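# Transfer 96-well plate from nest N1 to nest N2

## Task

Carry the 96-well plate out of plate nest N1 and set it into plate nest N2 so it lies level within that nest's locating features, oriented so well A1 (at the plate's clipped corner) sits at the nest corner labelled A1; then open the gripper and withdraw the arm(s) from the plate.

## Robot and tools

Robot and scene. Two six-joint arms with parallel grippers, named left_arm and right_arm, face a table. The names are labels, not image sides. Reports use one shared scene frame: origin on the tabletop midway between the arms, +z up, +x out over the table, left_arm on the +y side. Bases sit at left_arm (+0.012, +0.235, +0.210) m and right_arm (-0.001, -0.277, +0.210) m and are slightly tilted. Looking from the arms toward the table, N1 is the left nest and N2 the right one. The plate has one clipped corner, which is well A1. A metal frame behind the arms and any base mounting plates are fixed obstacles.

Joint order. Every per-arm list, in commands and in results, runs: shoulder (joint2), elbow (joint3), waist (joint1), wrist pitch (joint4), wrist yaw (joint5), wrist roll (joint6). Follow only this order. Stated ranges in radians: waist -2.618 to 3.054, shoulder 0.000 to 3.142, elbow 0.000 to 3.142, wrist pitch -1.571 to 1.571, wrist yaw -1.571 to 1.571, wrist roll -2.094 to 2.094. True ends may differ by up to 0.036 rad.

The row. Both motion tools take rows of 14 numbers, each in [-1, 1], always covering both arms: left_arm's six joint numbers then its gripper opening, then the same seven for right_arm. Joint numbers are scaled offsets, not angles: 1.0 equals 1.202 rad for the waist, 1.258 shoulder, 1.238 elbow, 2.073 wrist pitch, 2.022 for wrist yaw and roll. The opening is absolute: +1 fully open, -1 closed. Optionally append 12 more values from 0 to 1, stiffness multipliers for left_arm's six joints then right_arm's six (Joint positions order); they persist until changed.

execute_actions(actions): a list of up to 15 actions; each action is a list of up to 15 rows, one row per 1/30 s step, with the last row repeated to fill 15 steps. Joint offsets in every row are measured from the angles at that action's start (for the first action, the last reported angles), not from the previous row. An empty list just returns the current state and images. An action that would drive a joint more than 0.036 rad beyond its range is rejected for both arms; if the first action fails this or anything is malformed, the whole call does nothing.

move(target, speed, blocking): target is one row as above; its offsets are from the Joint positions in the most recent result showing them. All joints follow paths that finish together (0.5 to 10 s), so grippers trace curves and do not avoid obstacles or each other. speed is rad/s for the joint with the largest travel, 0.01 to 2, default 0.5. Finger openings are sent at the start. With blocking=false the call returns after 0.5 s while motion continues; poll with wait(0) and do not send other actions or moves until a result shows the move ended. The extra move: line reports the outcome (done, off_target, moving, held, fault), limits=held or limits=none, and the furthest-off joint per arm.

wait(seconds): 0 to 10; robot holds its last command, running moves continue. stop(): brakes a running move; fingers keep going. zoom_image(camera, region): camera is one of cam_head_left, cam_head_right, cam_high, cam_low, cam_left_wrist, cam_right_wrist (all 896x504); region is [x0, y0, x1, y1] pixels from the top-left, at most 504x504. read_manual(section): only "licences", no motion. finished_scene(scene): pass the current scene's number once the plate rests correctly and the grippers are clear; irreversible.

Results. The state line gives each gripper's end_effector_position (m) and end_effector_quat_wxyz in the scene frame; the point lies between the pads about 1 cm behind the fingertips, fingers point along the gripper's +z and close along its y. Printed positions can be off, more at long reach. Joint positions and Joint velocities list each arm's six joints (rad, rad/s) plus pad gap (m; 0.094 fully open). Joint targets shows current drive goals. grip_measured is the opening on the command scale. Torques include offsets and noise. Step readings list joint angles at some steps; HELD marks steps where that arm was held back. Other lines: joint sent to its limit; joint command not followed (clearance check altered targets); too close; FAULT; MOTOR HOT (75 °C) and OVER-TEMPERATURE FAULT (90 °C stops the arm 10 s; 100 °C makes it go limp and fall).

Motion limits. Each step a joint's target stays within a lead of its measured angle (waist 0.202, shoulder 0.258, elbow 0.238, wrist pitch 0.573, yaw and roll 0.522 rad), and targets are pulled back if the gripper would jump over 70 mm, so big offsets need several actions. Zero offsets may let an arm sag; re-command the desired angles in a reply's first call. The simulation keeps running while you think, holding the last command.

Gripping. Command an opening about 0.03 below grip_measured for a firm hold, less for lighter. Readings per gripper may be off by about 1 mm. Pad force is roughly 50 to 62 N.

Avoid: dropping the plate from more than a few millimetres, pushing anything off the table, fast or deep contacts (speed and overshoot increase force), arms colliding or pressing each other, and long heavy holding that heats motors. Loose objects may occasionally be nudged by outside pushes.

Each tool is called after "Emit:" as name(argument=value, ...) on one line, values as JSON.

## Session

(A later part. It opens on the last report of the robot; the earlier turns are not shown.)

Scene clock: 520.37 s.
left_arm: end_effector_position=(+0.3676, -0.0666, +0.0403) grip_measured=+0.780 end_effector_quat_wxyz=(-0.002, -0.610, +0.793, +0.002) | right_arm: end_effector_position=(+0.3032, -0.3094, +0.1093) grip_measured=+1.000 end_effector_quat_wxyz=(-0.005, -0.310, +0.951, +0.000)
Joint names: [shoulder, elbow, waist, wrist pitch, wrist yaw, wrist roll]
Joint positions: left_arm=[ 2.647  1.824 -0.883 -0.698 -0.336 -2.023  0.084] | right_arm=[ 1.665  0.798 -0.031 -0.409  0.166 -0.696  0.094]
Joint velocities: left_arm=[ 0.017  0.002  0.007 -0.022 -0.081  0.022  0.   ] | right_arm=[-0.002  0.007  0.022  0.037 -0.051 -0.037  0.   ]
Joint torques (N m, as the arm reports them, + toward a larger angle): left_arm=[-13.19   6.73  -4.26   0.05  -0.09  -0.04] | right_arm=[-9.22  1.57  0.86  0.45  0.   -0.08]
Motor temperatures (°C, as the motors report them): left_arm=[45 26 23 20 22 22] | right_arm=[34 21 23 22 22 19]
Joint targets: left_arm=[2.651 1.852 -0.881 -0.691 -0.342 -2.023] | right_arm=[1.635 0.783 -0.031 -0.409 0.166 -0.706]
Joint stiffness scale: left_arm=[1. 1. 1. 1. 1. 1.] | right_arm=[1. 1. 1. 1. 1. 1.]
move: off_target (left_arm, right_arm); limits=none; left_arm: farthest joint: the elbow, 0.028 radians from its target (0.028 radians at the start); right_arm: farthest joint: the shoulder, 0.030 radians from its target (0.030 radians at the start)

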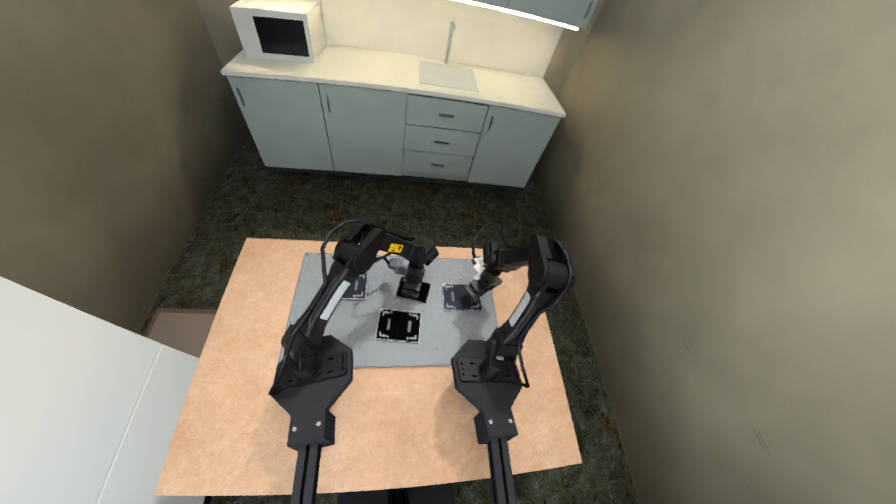

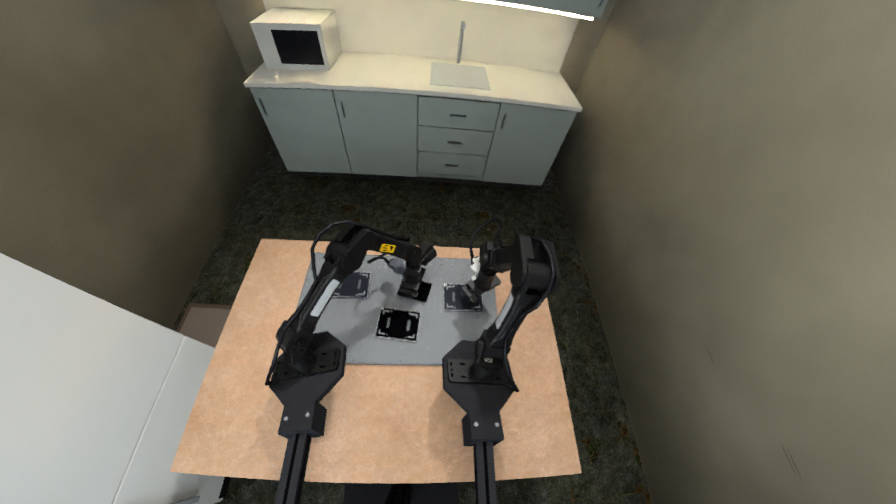

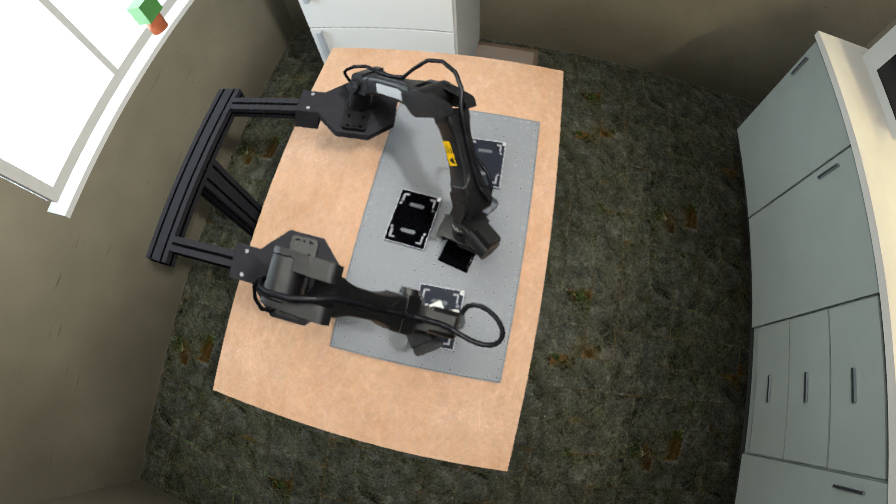

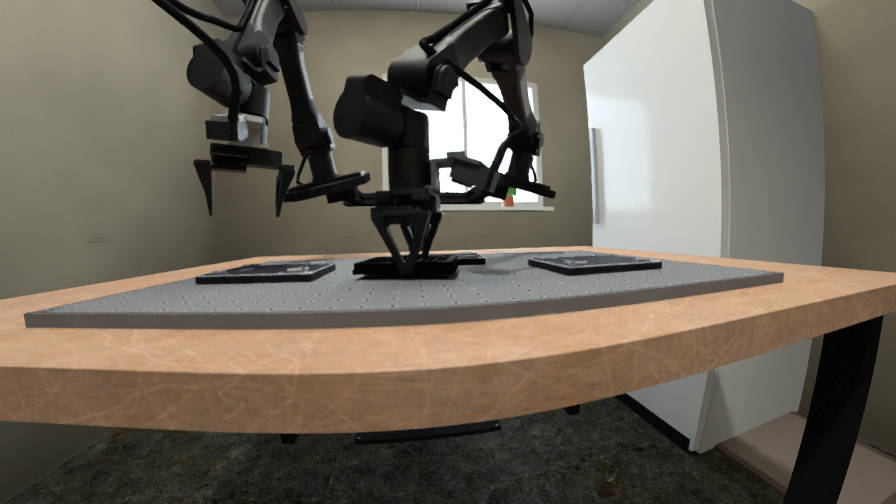

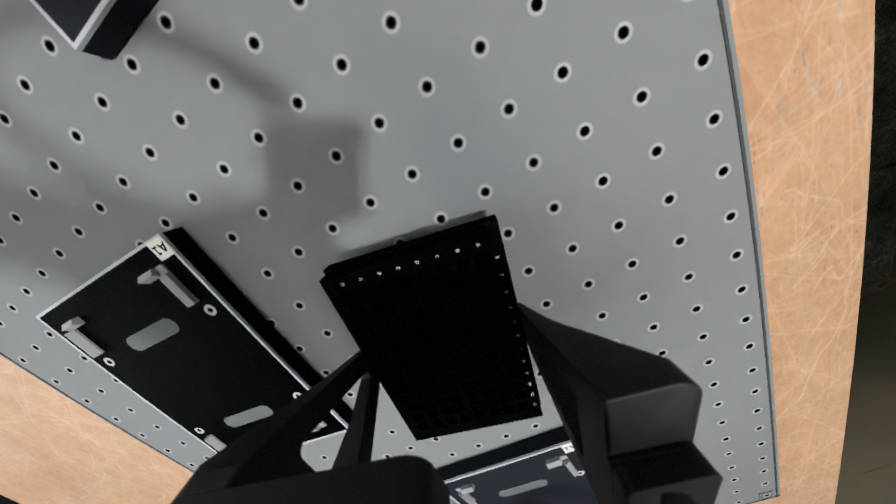

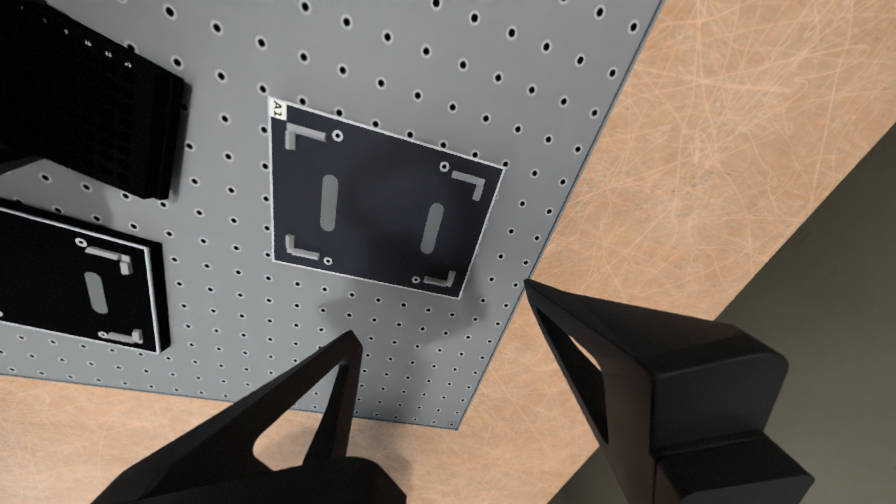

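Emit:
move(target=[0.0133,0.0226,0.005,0.010,-0.003,0,0.745, -0.024,-0.012,0,0,0,0,1], speed=0.05)

Emit:
zoom_image(camera="cam_low", region=[310, 170, 520, 300])

Scene clock: 528.47 s.
left_arm: end_effector_position=(+0.3656, -0.0677, +0.0343) grip_measured=+0.780 end_effector_quat_wxyz=(-0.002, -0.610, +0.793, +0.002) | right_arm: end_effector_position=(+0.3032, -0.3094, +0.1093) grip_measured=+1.000 end_effector_quat_wxyz=(-0.005, -0.310, +0.951, +0.000)
Joint names: [shoulder, elbow, waist, wrist pitch, wrist yaw, wrist roll]
Joint positions: left_arm=[ 2.662  1.824 -0.883 -0.684 -0.336 -2.023  0.084] | right_arm=[ 1.665  0.798 -0.031 -0.409  0.166 -0.697  0.094]
Joint velocities: left_arm=[-0.007  0.017 -0.002  0.007  0.095 -0.066  0.002] | right_arm=[-0.002  0.007 -0.012  0.022  0.007 -0.066  0.   ]
Joint torques (N m, as the arm reports them, + toward a larger angle): left_arm=[-13.36   6.72  -3.91   0.03  -0.09  -0.04] | right_arm=[-9.2   1.54  0.87  0.46  0.    0.03]
Motor temperatures (°C, as the motors report them): left_arm=[45 26 22 20 22 22] | right_arm=[34 21 23 22 22 19]
Joint targets: left_arm=[2.664 1.852 -0.877 -0.677 -0.342 -2.023] | right_arm=[1.635 0.783 -0.031 -0.409 0.166 -0.697]
Joint stiffness scale: left_arm=[1. 1. 1. 1. 1. 1.] | right_arm=[1. 1. 1. 1. 1. 1.]
move: off_target (left_arm, right_arm); limits=none; left_arm: farthest joint: the elbow, 0.028 radians from its target (0.028 radians at the start); right_arm: farthest joint: the shoulder, 0.030 radians from its target (0.030 radians at the start)

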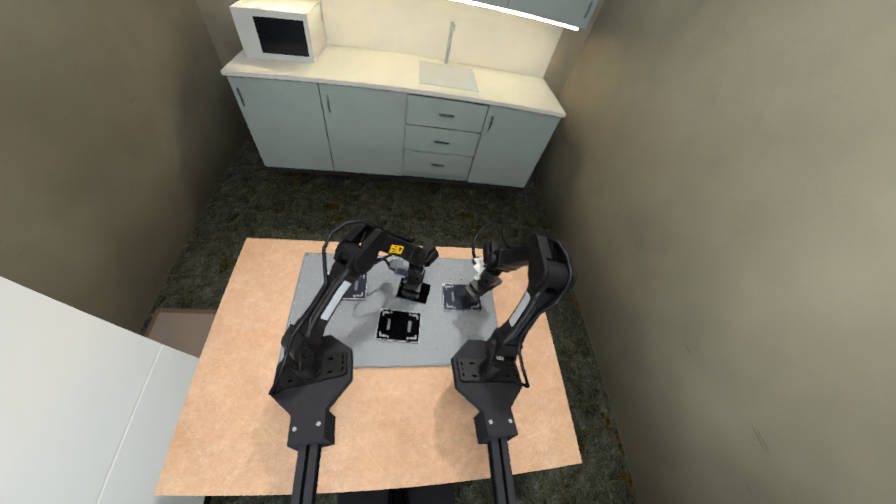

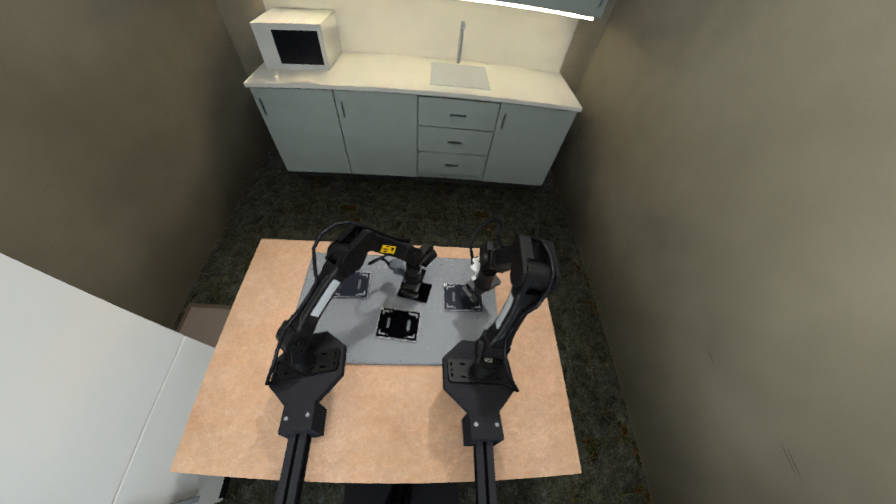

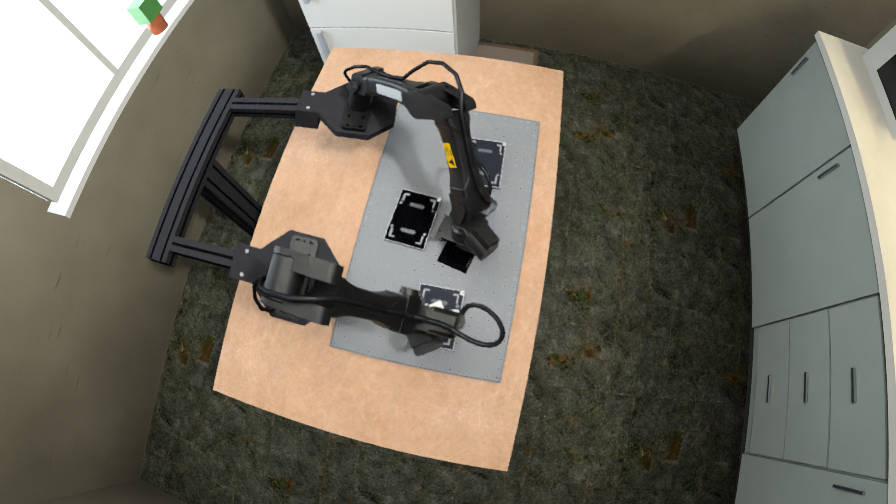

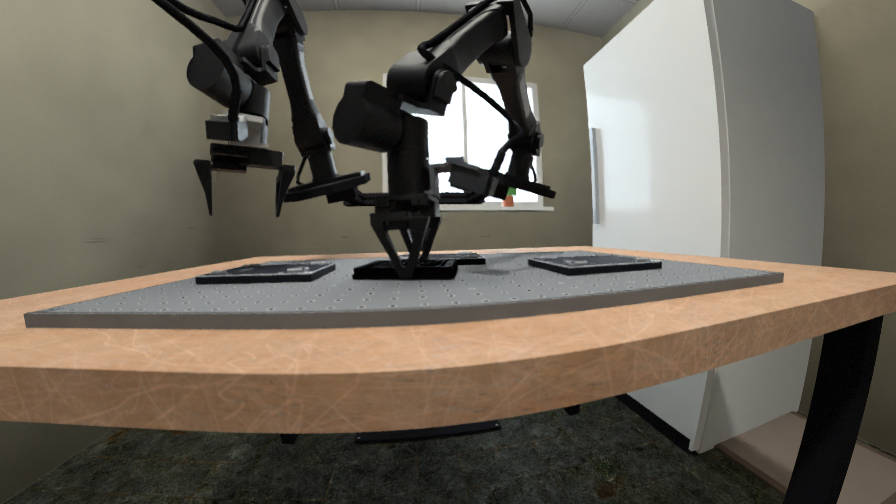

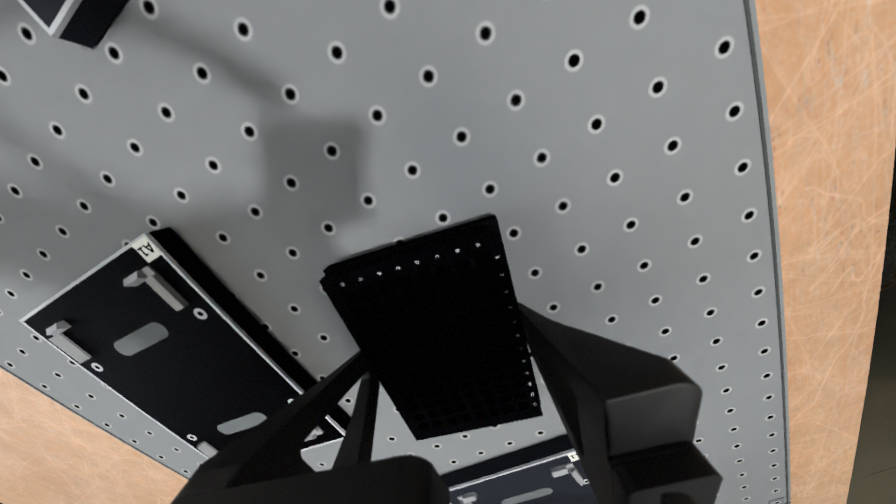

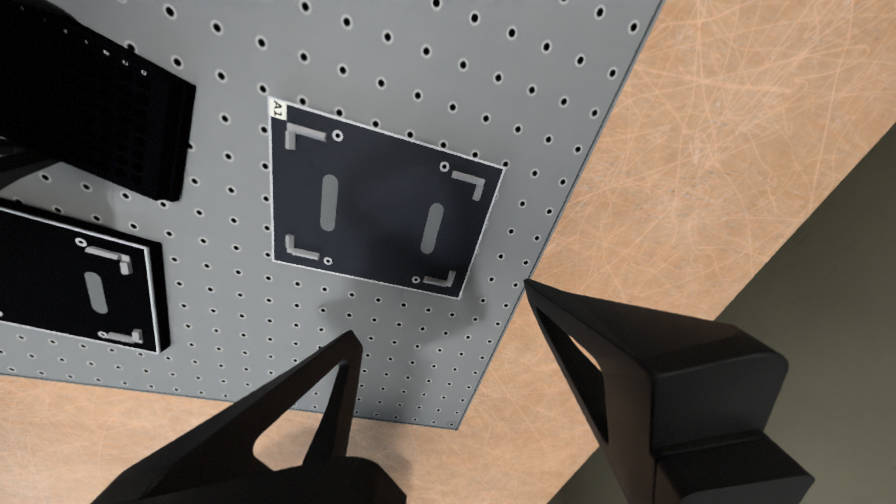

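Region (310, 170, 520, 300) of cam_low's 896x504 image, scaled by 2.400, with more detail than that image has; it fills the top 312 rows of this view, and the rest is white.

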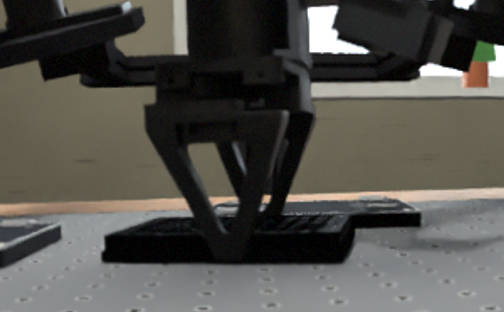

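Emit:
execute_actions(actions=[])

Scene clock: 549.90 s.
left_arm: end_effector_position=(+0.3657, -0.0677, +0.0343) grip_measured=+0.780 end_effector_quat_wxyz=(-0.002, -0.610, +0.793, +0.002) | right_arm: end_effector_position=(+0.3032, -0.3094, +0.1093) grip_measured=+1.000 end_effector_quat_wxyz=(-0.005, -0.310, +0.951, +0.000)
Joint names: [shoulder, elbow, waist, wrist pitch, wrist yaw, wrist roll]
Joint positions: left_arm=[ 2.662  1.824 -0.883 -0.684 -0.336 -2.023  0.084] | right_arm=[ 1.665  0.798 -0.031 -0.409  0.166 -0.697  0.094]
Joint velocities: left_arm=[ 0.002  0.017 -0.002  0.007  0.037  0.051 -0.   ] | right_arm=[-0.007 -0.017 -0.007  0.022 -0.007  0.022  0.   ]
Joint torques (N m, as the arm reports them, + toward a larger angle): left_arm=[-13.34   6.68  -3.92   0.04  -0.08  -0.04] | right_arm=[-9.19  1.54  0.85  0.45  0.    0.04]
Motor temperatures (°C, as the motors report them): left_arm=[46 27 22 20 22 22] | right_arm=[34 21 23 22 22 19]
Joint targets: left_arm=[2.664 1.852 -0.877 -0.677 -0.342 -2.023] | right_arm=[1.635 0.783 -0.031 -0.409 0.166 -0.697]
Joint stiffness scale: left_arm=[1. 1. 1. 1. 1. 1.] | right_arm=[1. 1. 1. 1. 1. 1.]

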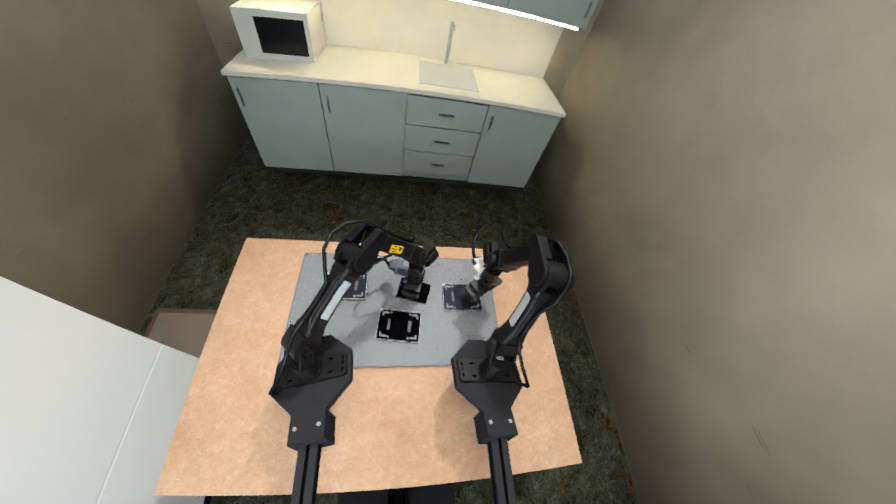

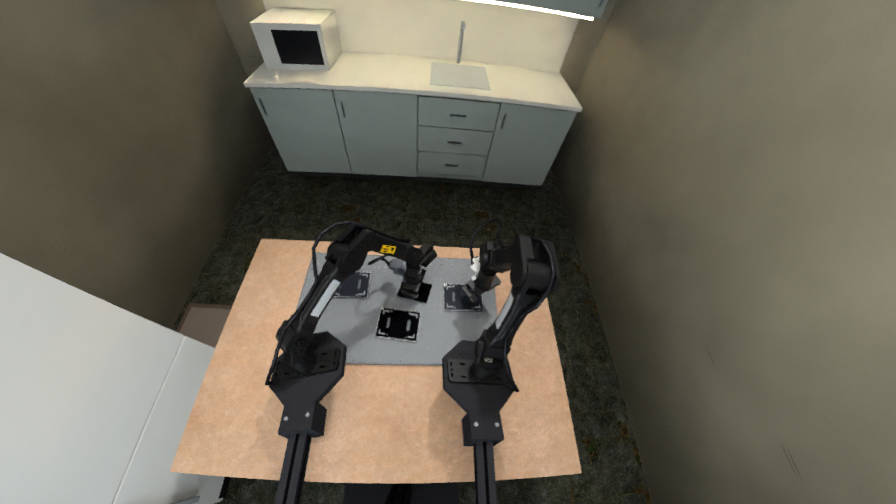

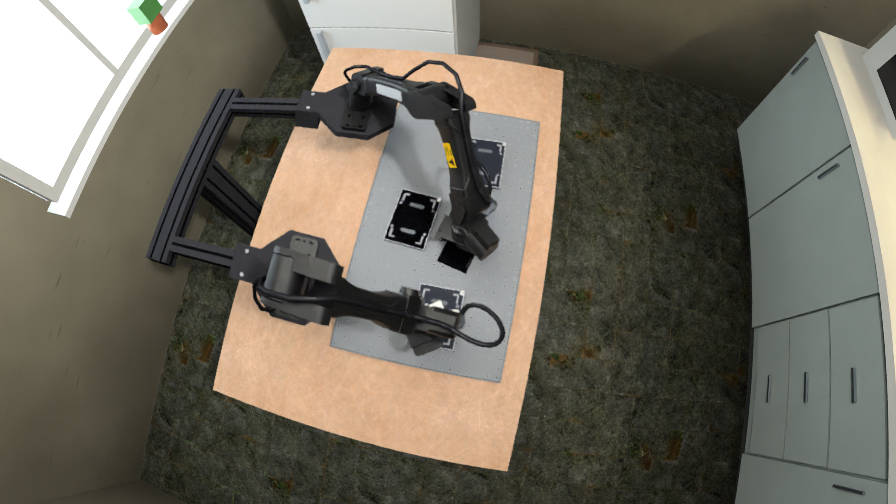

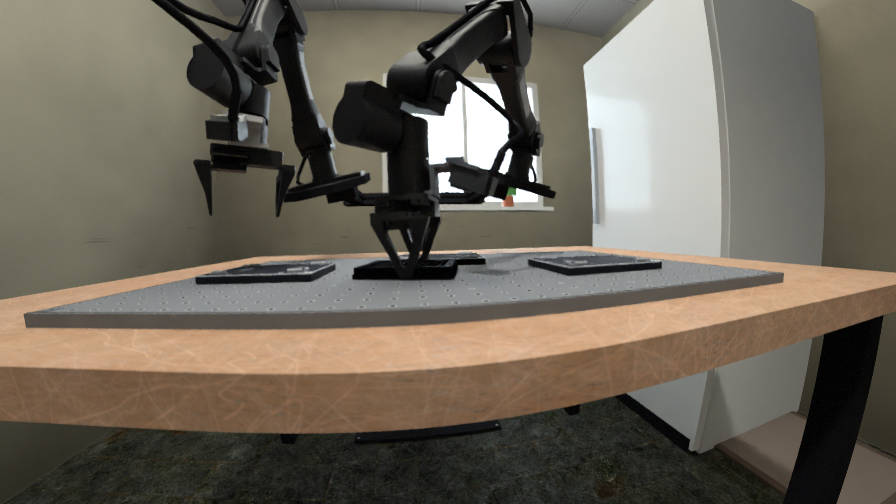

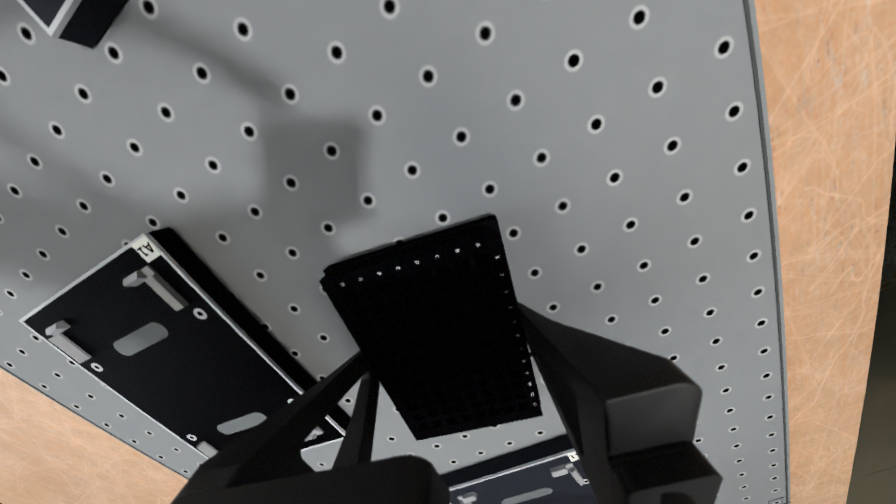

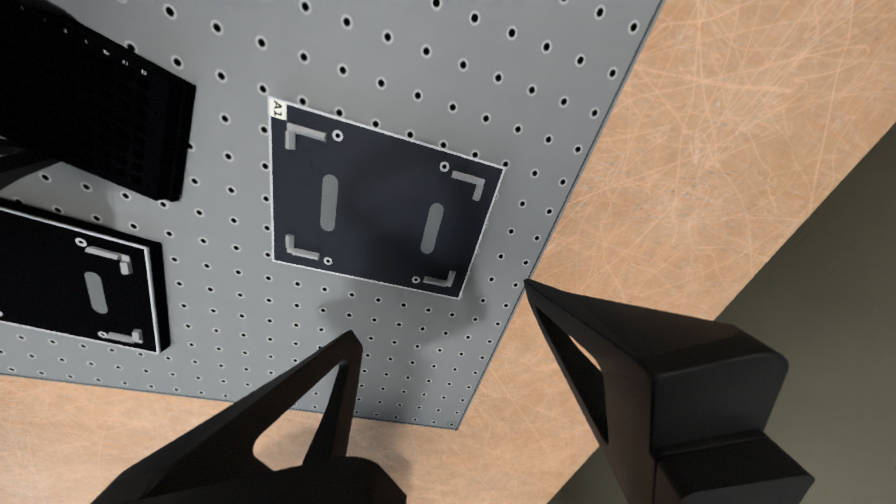

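Emit:
zoom_image(camera="cam_low", region=[330, 220, 490, 300])

Region (330, 220, 490, 300) of cam_low's 896x504 image, scaled by 3.150, with more detail than that image has.

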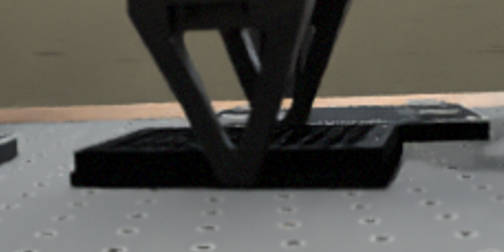

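Emit:
execute_actions(actions=[[[0.002,0.022,0.005,0.003,-0.003,0,1,-0.024,-0.012,0,0,0,0,1]],[[0,0,0,0,0,0,1,0,0,0,0,0,0,1]]])

Scene clock: 557.37 s.
left_arm: end_effector_position=(+0.3657, -0.0677, +0.0343) grip_measured=+1.000 end_effector_quat_wxyz=(-0.002, -0.610, +0.793, +0.002) | right_arm: end_effector_position=(+0.3032, -0.3094, +0.1093) grip_measured=+1.000 end_effector_quat_wxyz=(-0.005, -0.310, +0.951, +0.000)
Joint names: [shoulder, elbow, waist, wrist pitch, wrist yaw, wrist roll]
Joint positions: left_arm=[ 2.662  1.824 -0.883 -0.684 -0.336 -2.023  0.094] | right_arm=[ 1.665  0.798 -0.031 -0.409  0.166 -0.697  0.094]
Joint velocities: left_arm=[ 0.002  0.012  0.002  0.051 -0.007  0.037  0.   ] | right_arm=[ 0.017 -0.012 -0.022  0.022 -0.022 -0.051  0.   ]
Joint torques (N m, as the arm reports them, + toward a larger angle): left_arm=[-13.51   4.41  -4.4   -0.02  -0.02  -0.04] | right_arm=[-6.89  2.56  0.87  0.46  0.01  0.03]
Motor temperatures (°C, as the motors report them): left_arm=[46 27 22 20 22 22] | right_arm=[34 21 23 22 22 19]
Joint targets: left_arm=[2.662 1.824 -0.883 -0.684 -0.336 -2.023] | right_arm=[1.665 0.798 -0.031 -0.409 0.166 -0.697]
Joint stiffness scale: left_arm=[1. 1. 1. 1. 1. 1.] | right_arm=[1. 1. 1. 1. 1. 1.]
Step readings (joint positions; steps 1 to 15: 1st action; 16 to 30: 2nd action):
0: left_arm=[2.662 1.824 -0.883 -0.684 -0.336 -2.023] | right_arm=[1.665 0.798 -0.031 -0.409 0.166 -0.697]
1: left_arm=[2.662 1.824 -0.883 -0.684 -0.336 -2.023] | right_arm=[1.665 0.798 -0.031 -0.409 0.166 -0.697]
2: left_arm=[2.662 1.824 -0.883 -0.684 -0.336 -2.023] | right_arm=[1.665 0.798 -0.031 -0.409 0.166 -0.697]
4: left_arm=[2.662 1.824 -0.883 -0.684 -0.336 -2.023] | right_arm=[1.665 0.798 -0.031 -0.409 0.166 -0.697]
8: left_arm=[2.662 1.824 -0.883 -0.684 -0.336 -2.023] | right_arm=[1.665 0.798 -0.031 -0.409 0.166 -0.697]
15: left_arm=[2.662 1.824 -0.883 -0.684 -0.336 -2.023] | right_arm=[1.665 0.798 -0.031 -0.409 0.166 -0.697]
16: left_arm=[2.662 1.824 -0.883 -0.684 -0.336 -2.023] | right_arm=[1.665 0.798 -0.031 -0.409 0.166 -0.697]
17: left_arm=[2.662 1.824 -0.883 -0.684 -0.336 -2.023] | right_arm=[1.665 0.798 -0.031 -0.409 0.166 -0.697]
19: left_arm=[2.662 1.824 -0.883 -0.684 -0.336 -2.023] | right_arm=[1.665 0.798 -0.031 -0.409 0.166 -0.697]
23: left_arm=[2.662 1.824 -0.883 -0.684 -0.336 -2.023] | right_arm=[1.665 0.798 -0.031 -0.409 0.166 -0.697]
30: Joint positions above

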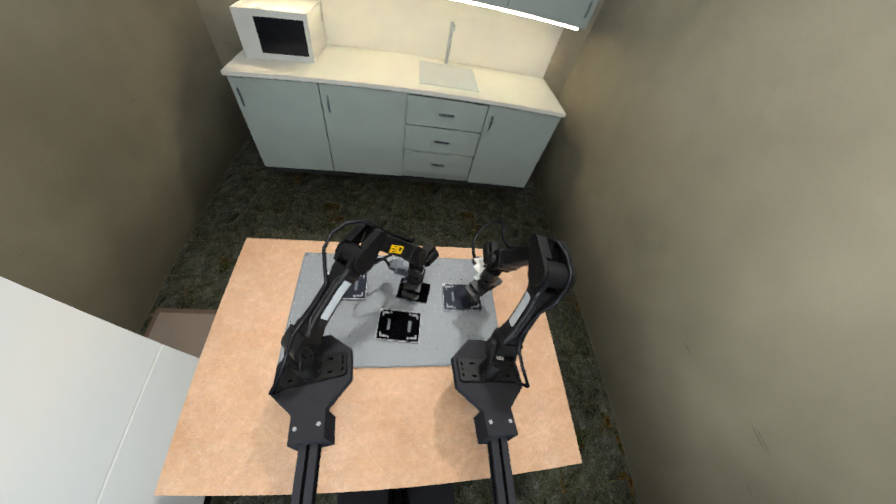

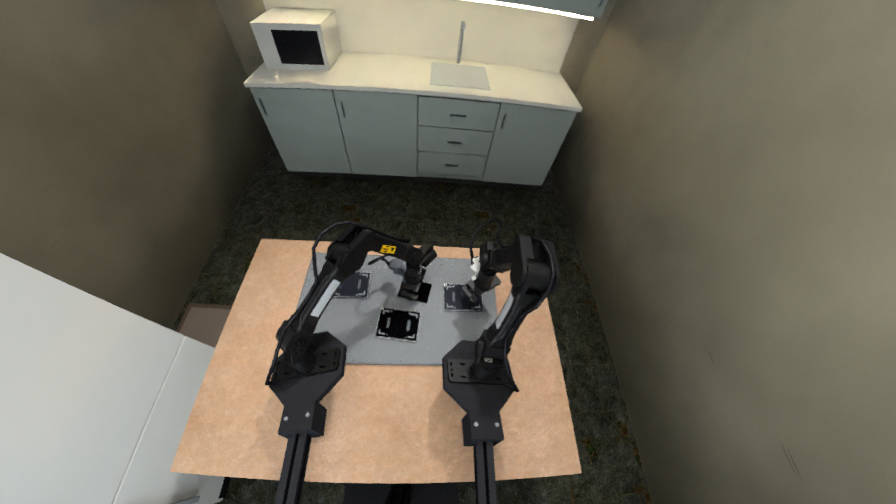

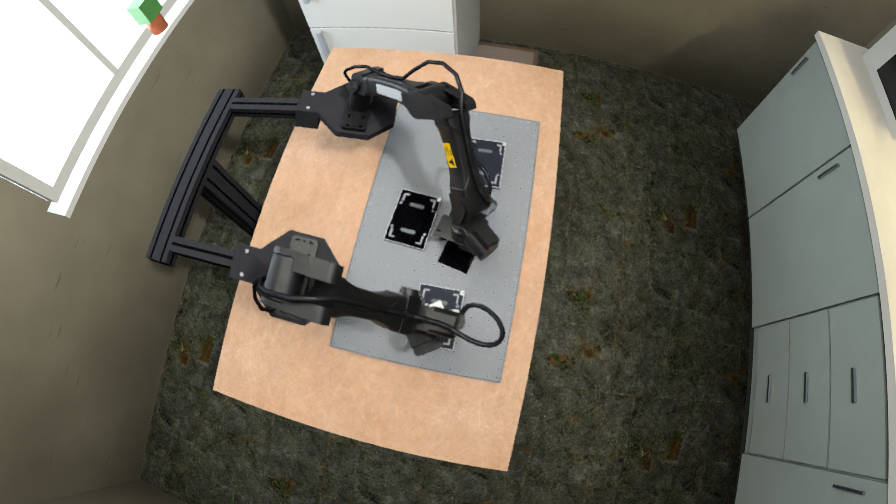

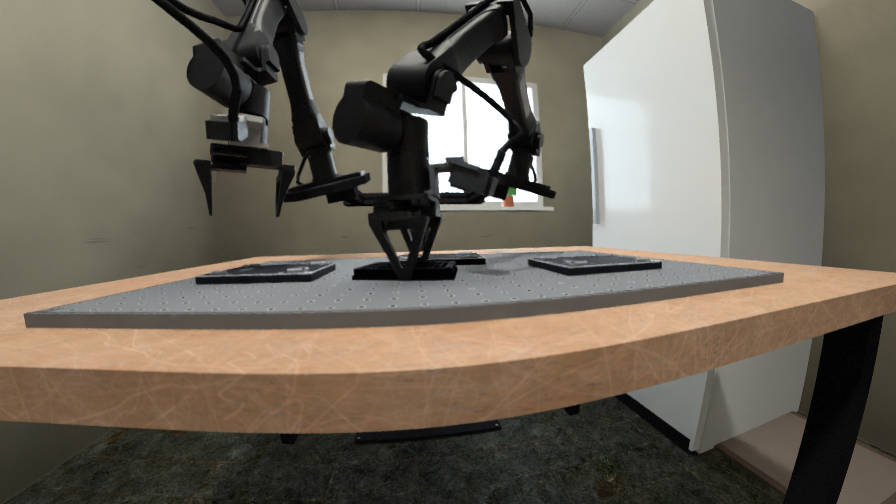

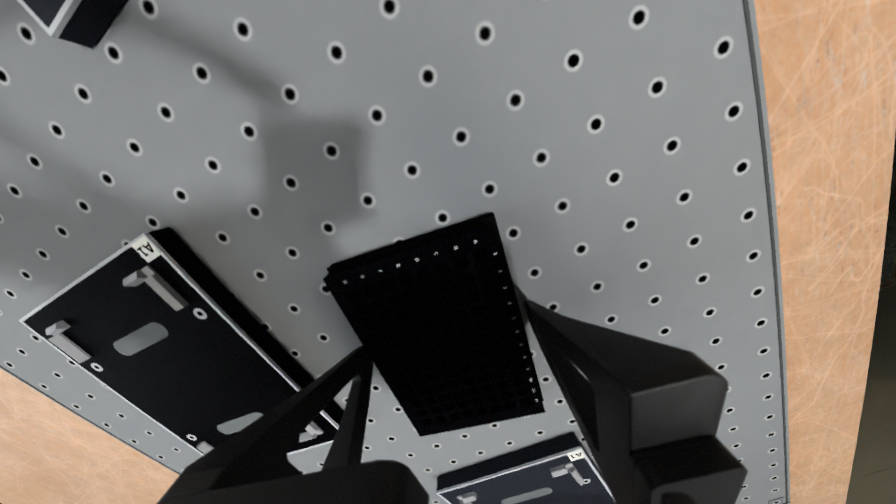

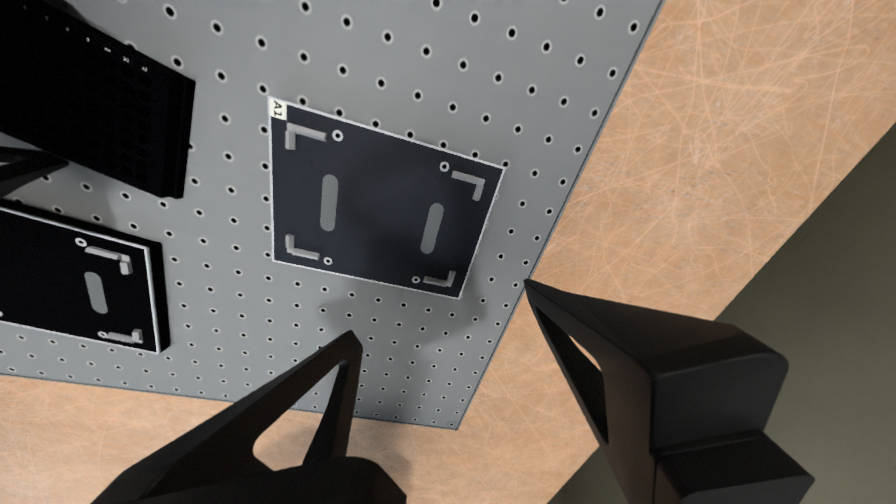

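Emit:
move(target=[-0.135,-0.045,-0.035,-0.051,0,0,1,0,0,0,0,0,0,1], speed=0.3)

Scene clock: 577.57 s.
left_arm: end_effector_position=(+0.3759, -0.0653, +0.0951) grip_measured=+1.000 end_effector_quat_wxyz=(+0.001, -0.604, +0.797, -0.017) | right_arm: end_effector_position=(+0.3032, -0.3094, +0.1093) grip_measured=+1.000 end_effector_quat_wxyz=(-0.005, -0.310, +0.951, +0.000)
Joint names: [shoulder, elbow, waist, wrist pitch, wrist yaw, wrist roll]
Joint positions: left_arm=[ 2.508  1.788 -0.908 -0.769 -0.336 -2.023  0.094] | right_arm=[ 1.665  0.798 -0.031 -0.409  0.166 -0.697  0.094]
Joint velocities: left_arm=[ 0.002 -0.002  0.002  0.007  0.081 -0.051  0.   ] | right_arm=[ 0.002 -0.012 -0.032 -0.007 -0.007 -0.051  0.   ]
Joint torques (N m, as the arm reports them, + toward a larger angle): left_arm=[-14.53   3.2   -5.65  -0.14  -0.02  -0.04] | right_arm=[-6.88  2.58  0.85  0.46  0.01  0.01]
Motor temperatures (°C, as the motors report them): left_arm=[47 26 22 20 22 22] | right_arm=[33 21 23 22 22 19]
Joint targets: left_arm=[2.492 1.768 -0.925 -0.789 -0.336 -2.023] | right_arm=[1.665 0.798 -0.031 -0.409 0.166 -0.697]
Joint stiffness scale: left_arm=[1. 1. 1. 1. 1. 1.] | right_arm=[1. 1. 1. 1. 1. 1.]
move: off_target (left_arm); limits=none; left_arm: farthest joint: the wrist pitch, 0.021 radians from its target (0.106 radians at the start); right_arm: farthest joint: the waist, 0.000 radians from its target (0.000 radians at the start)

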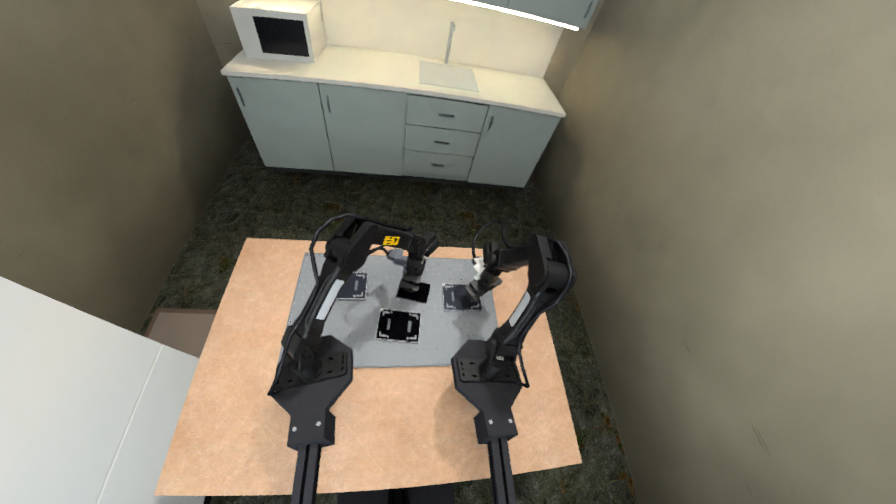

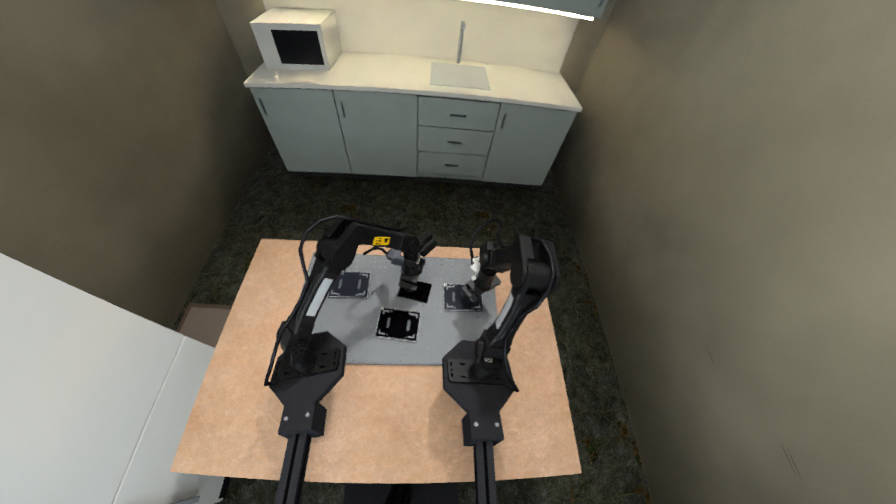

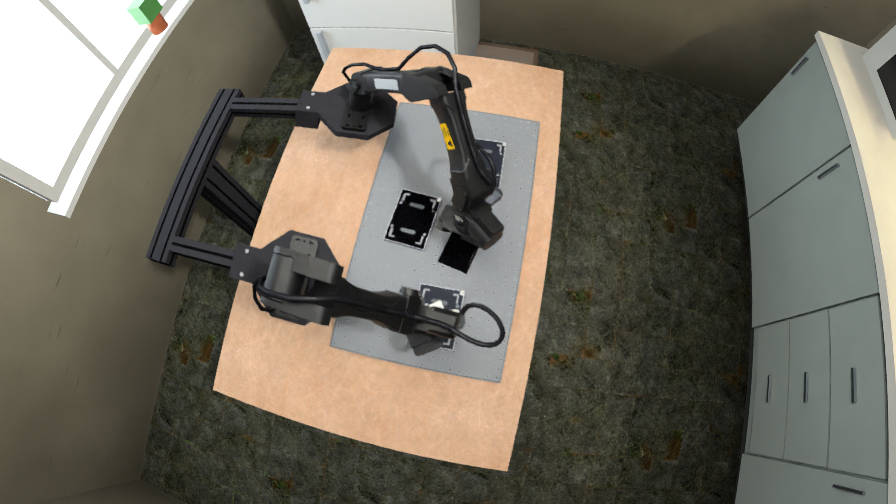

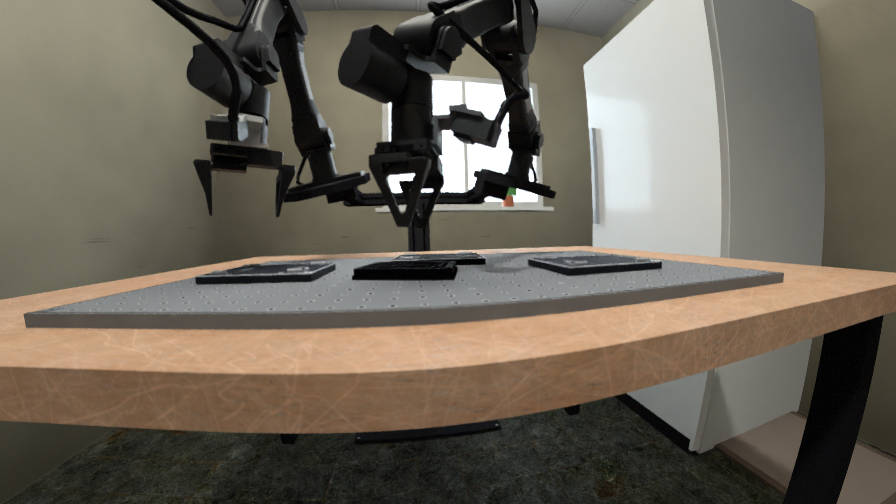

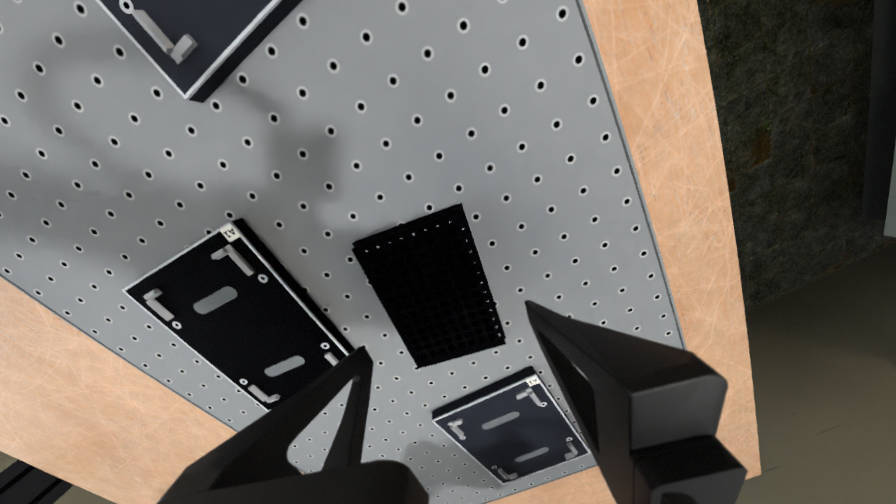

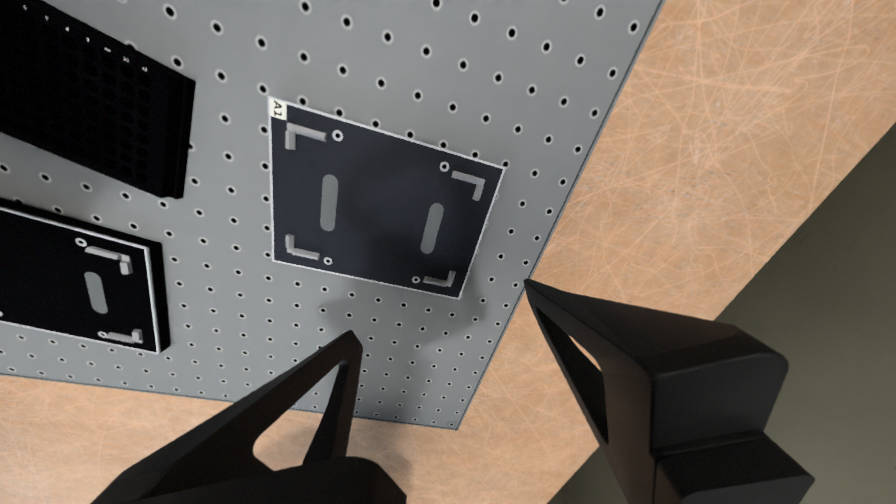

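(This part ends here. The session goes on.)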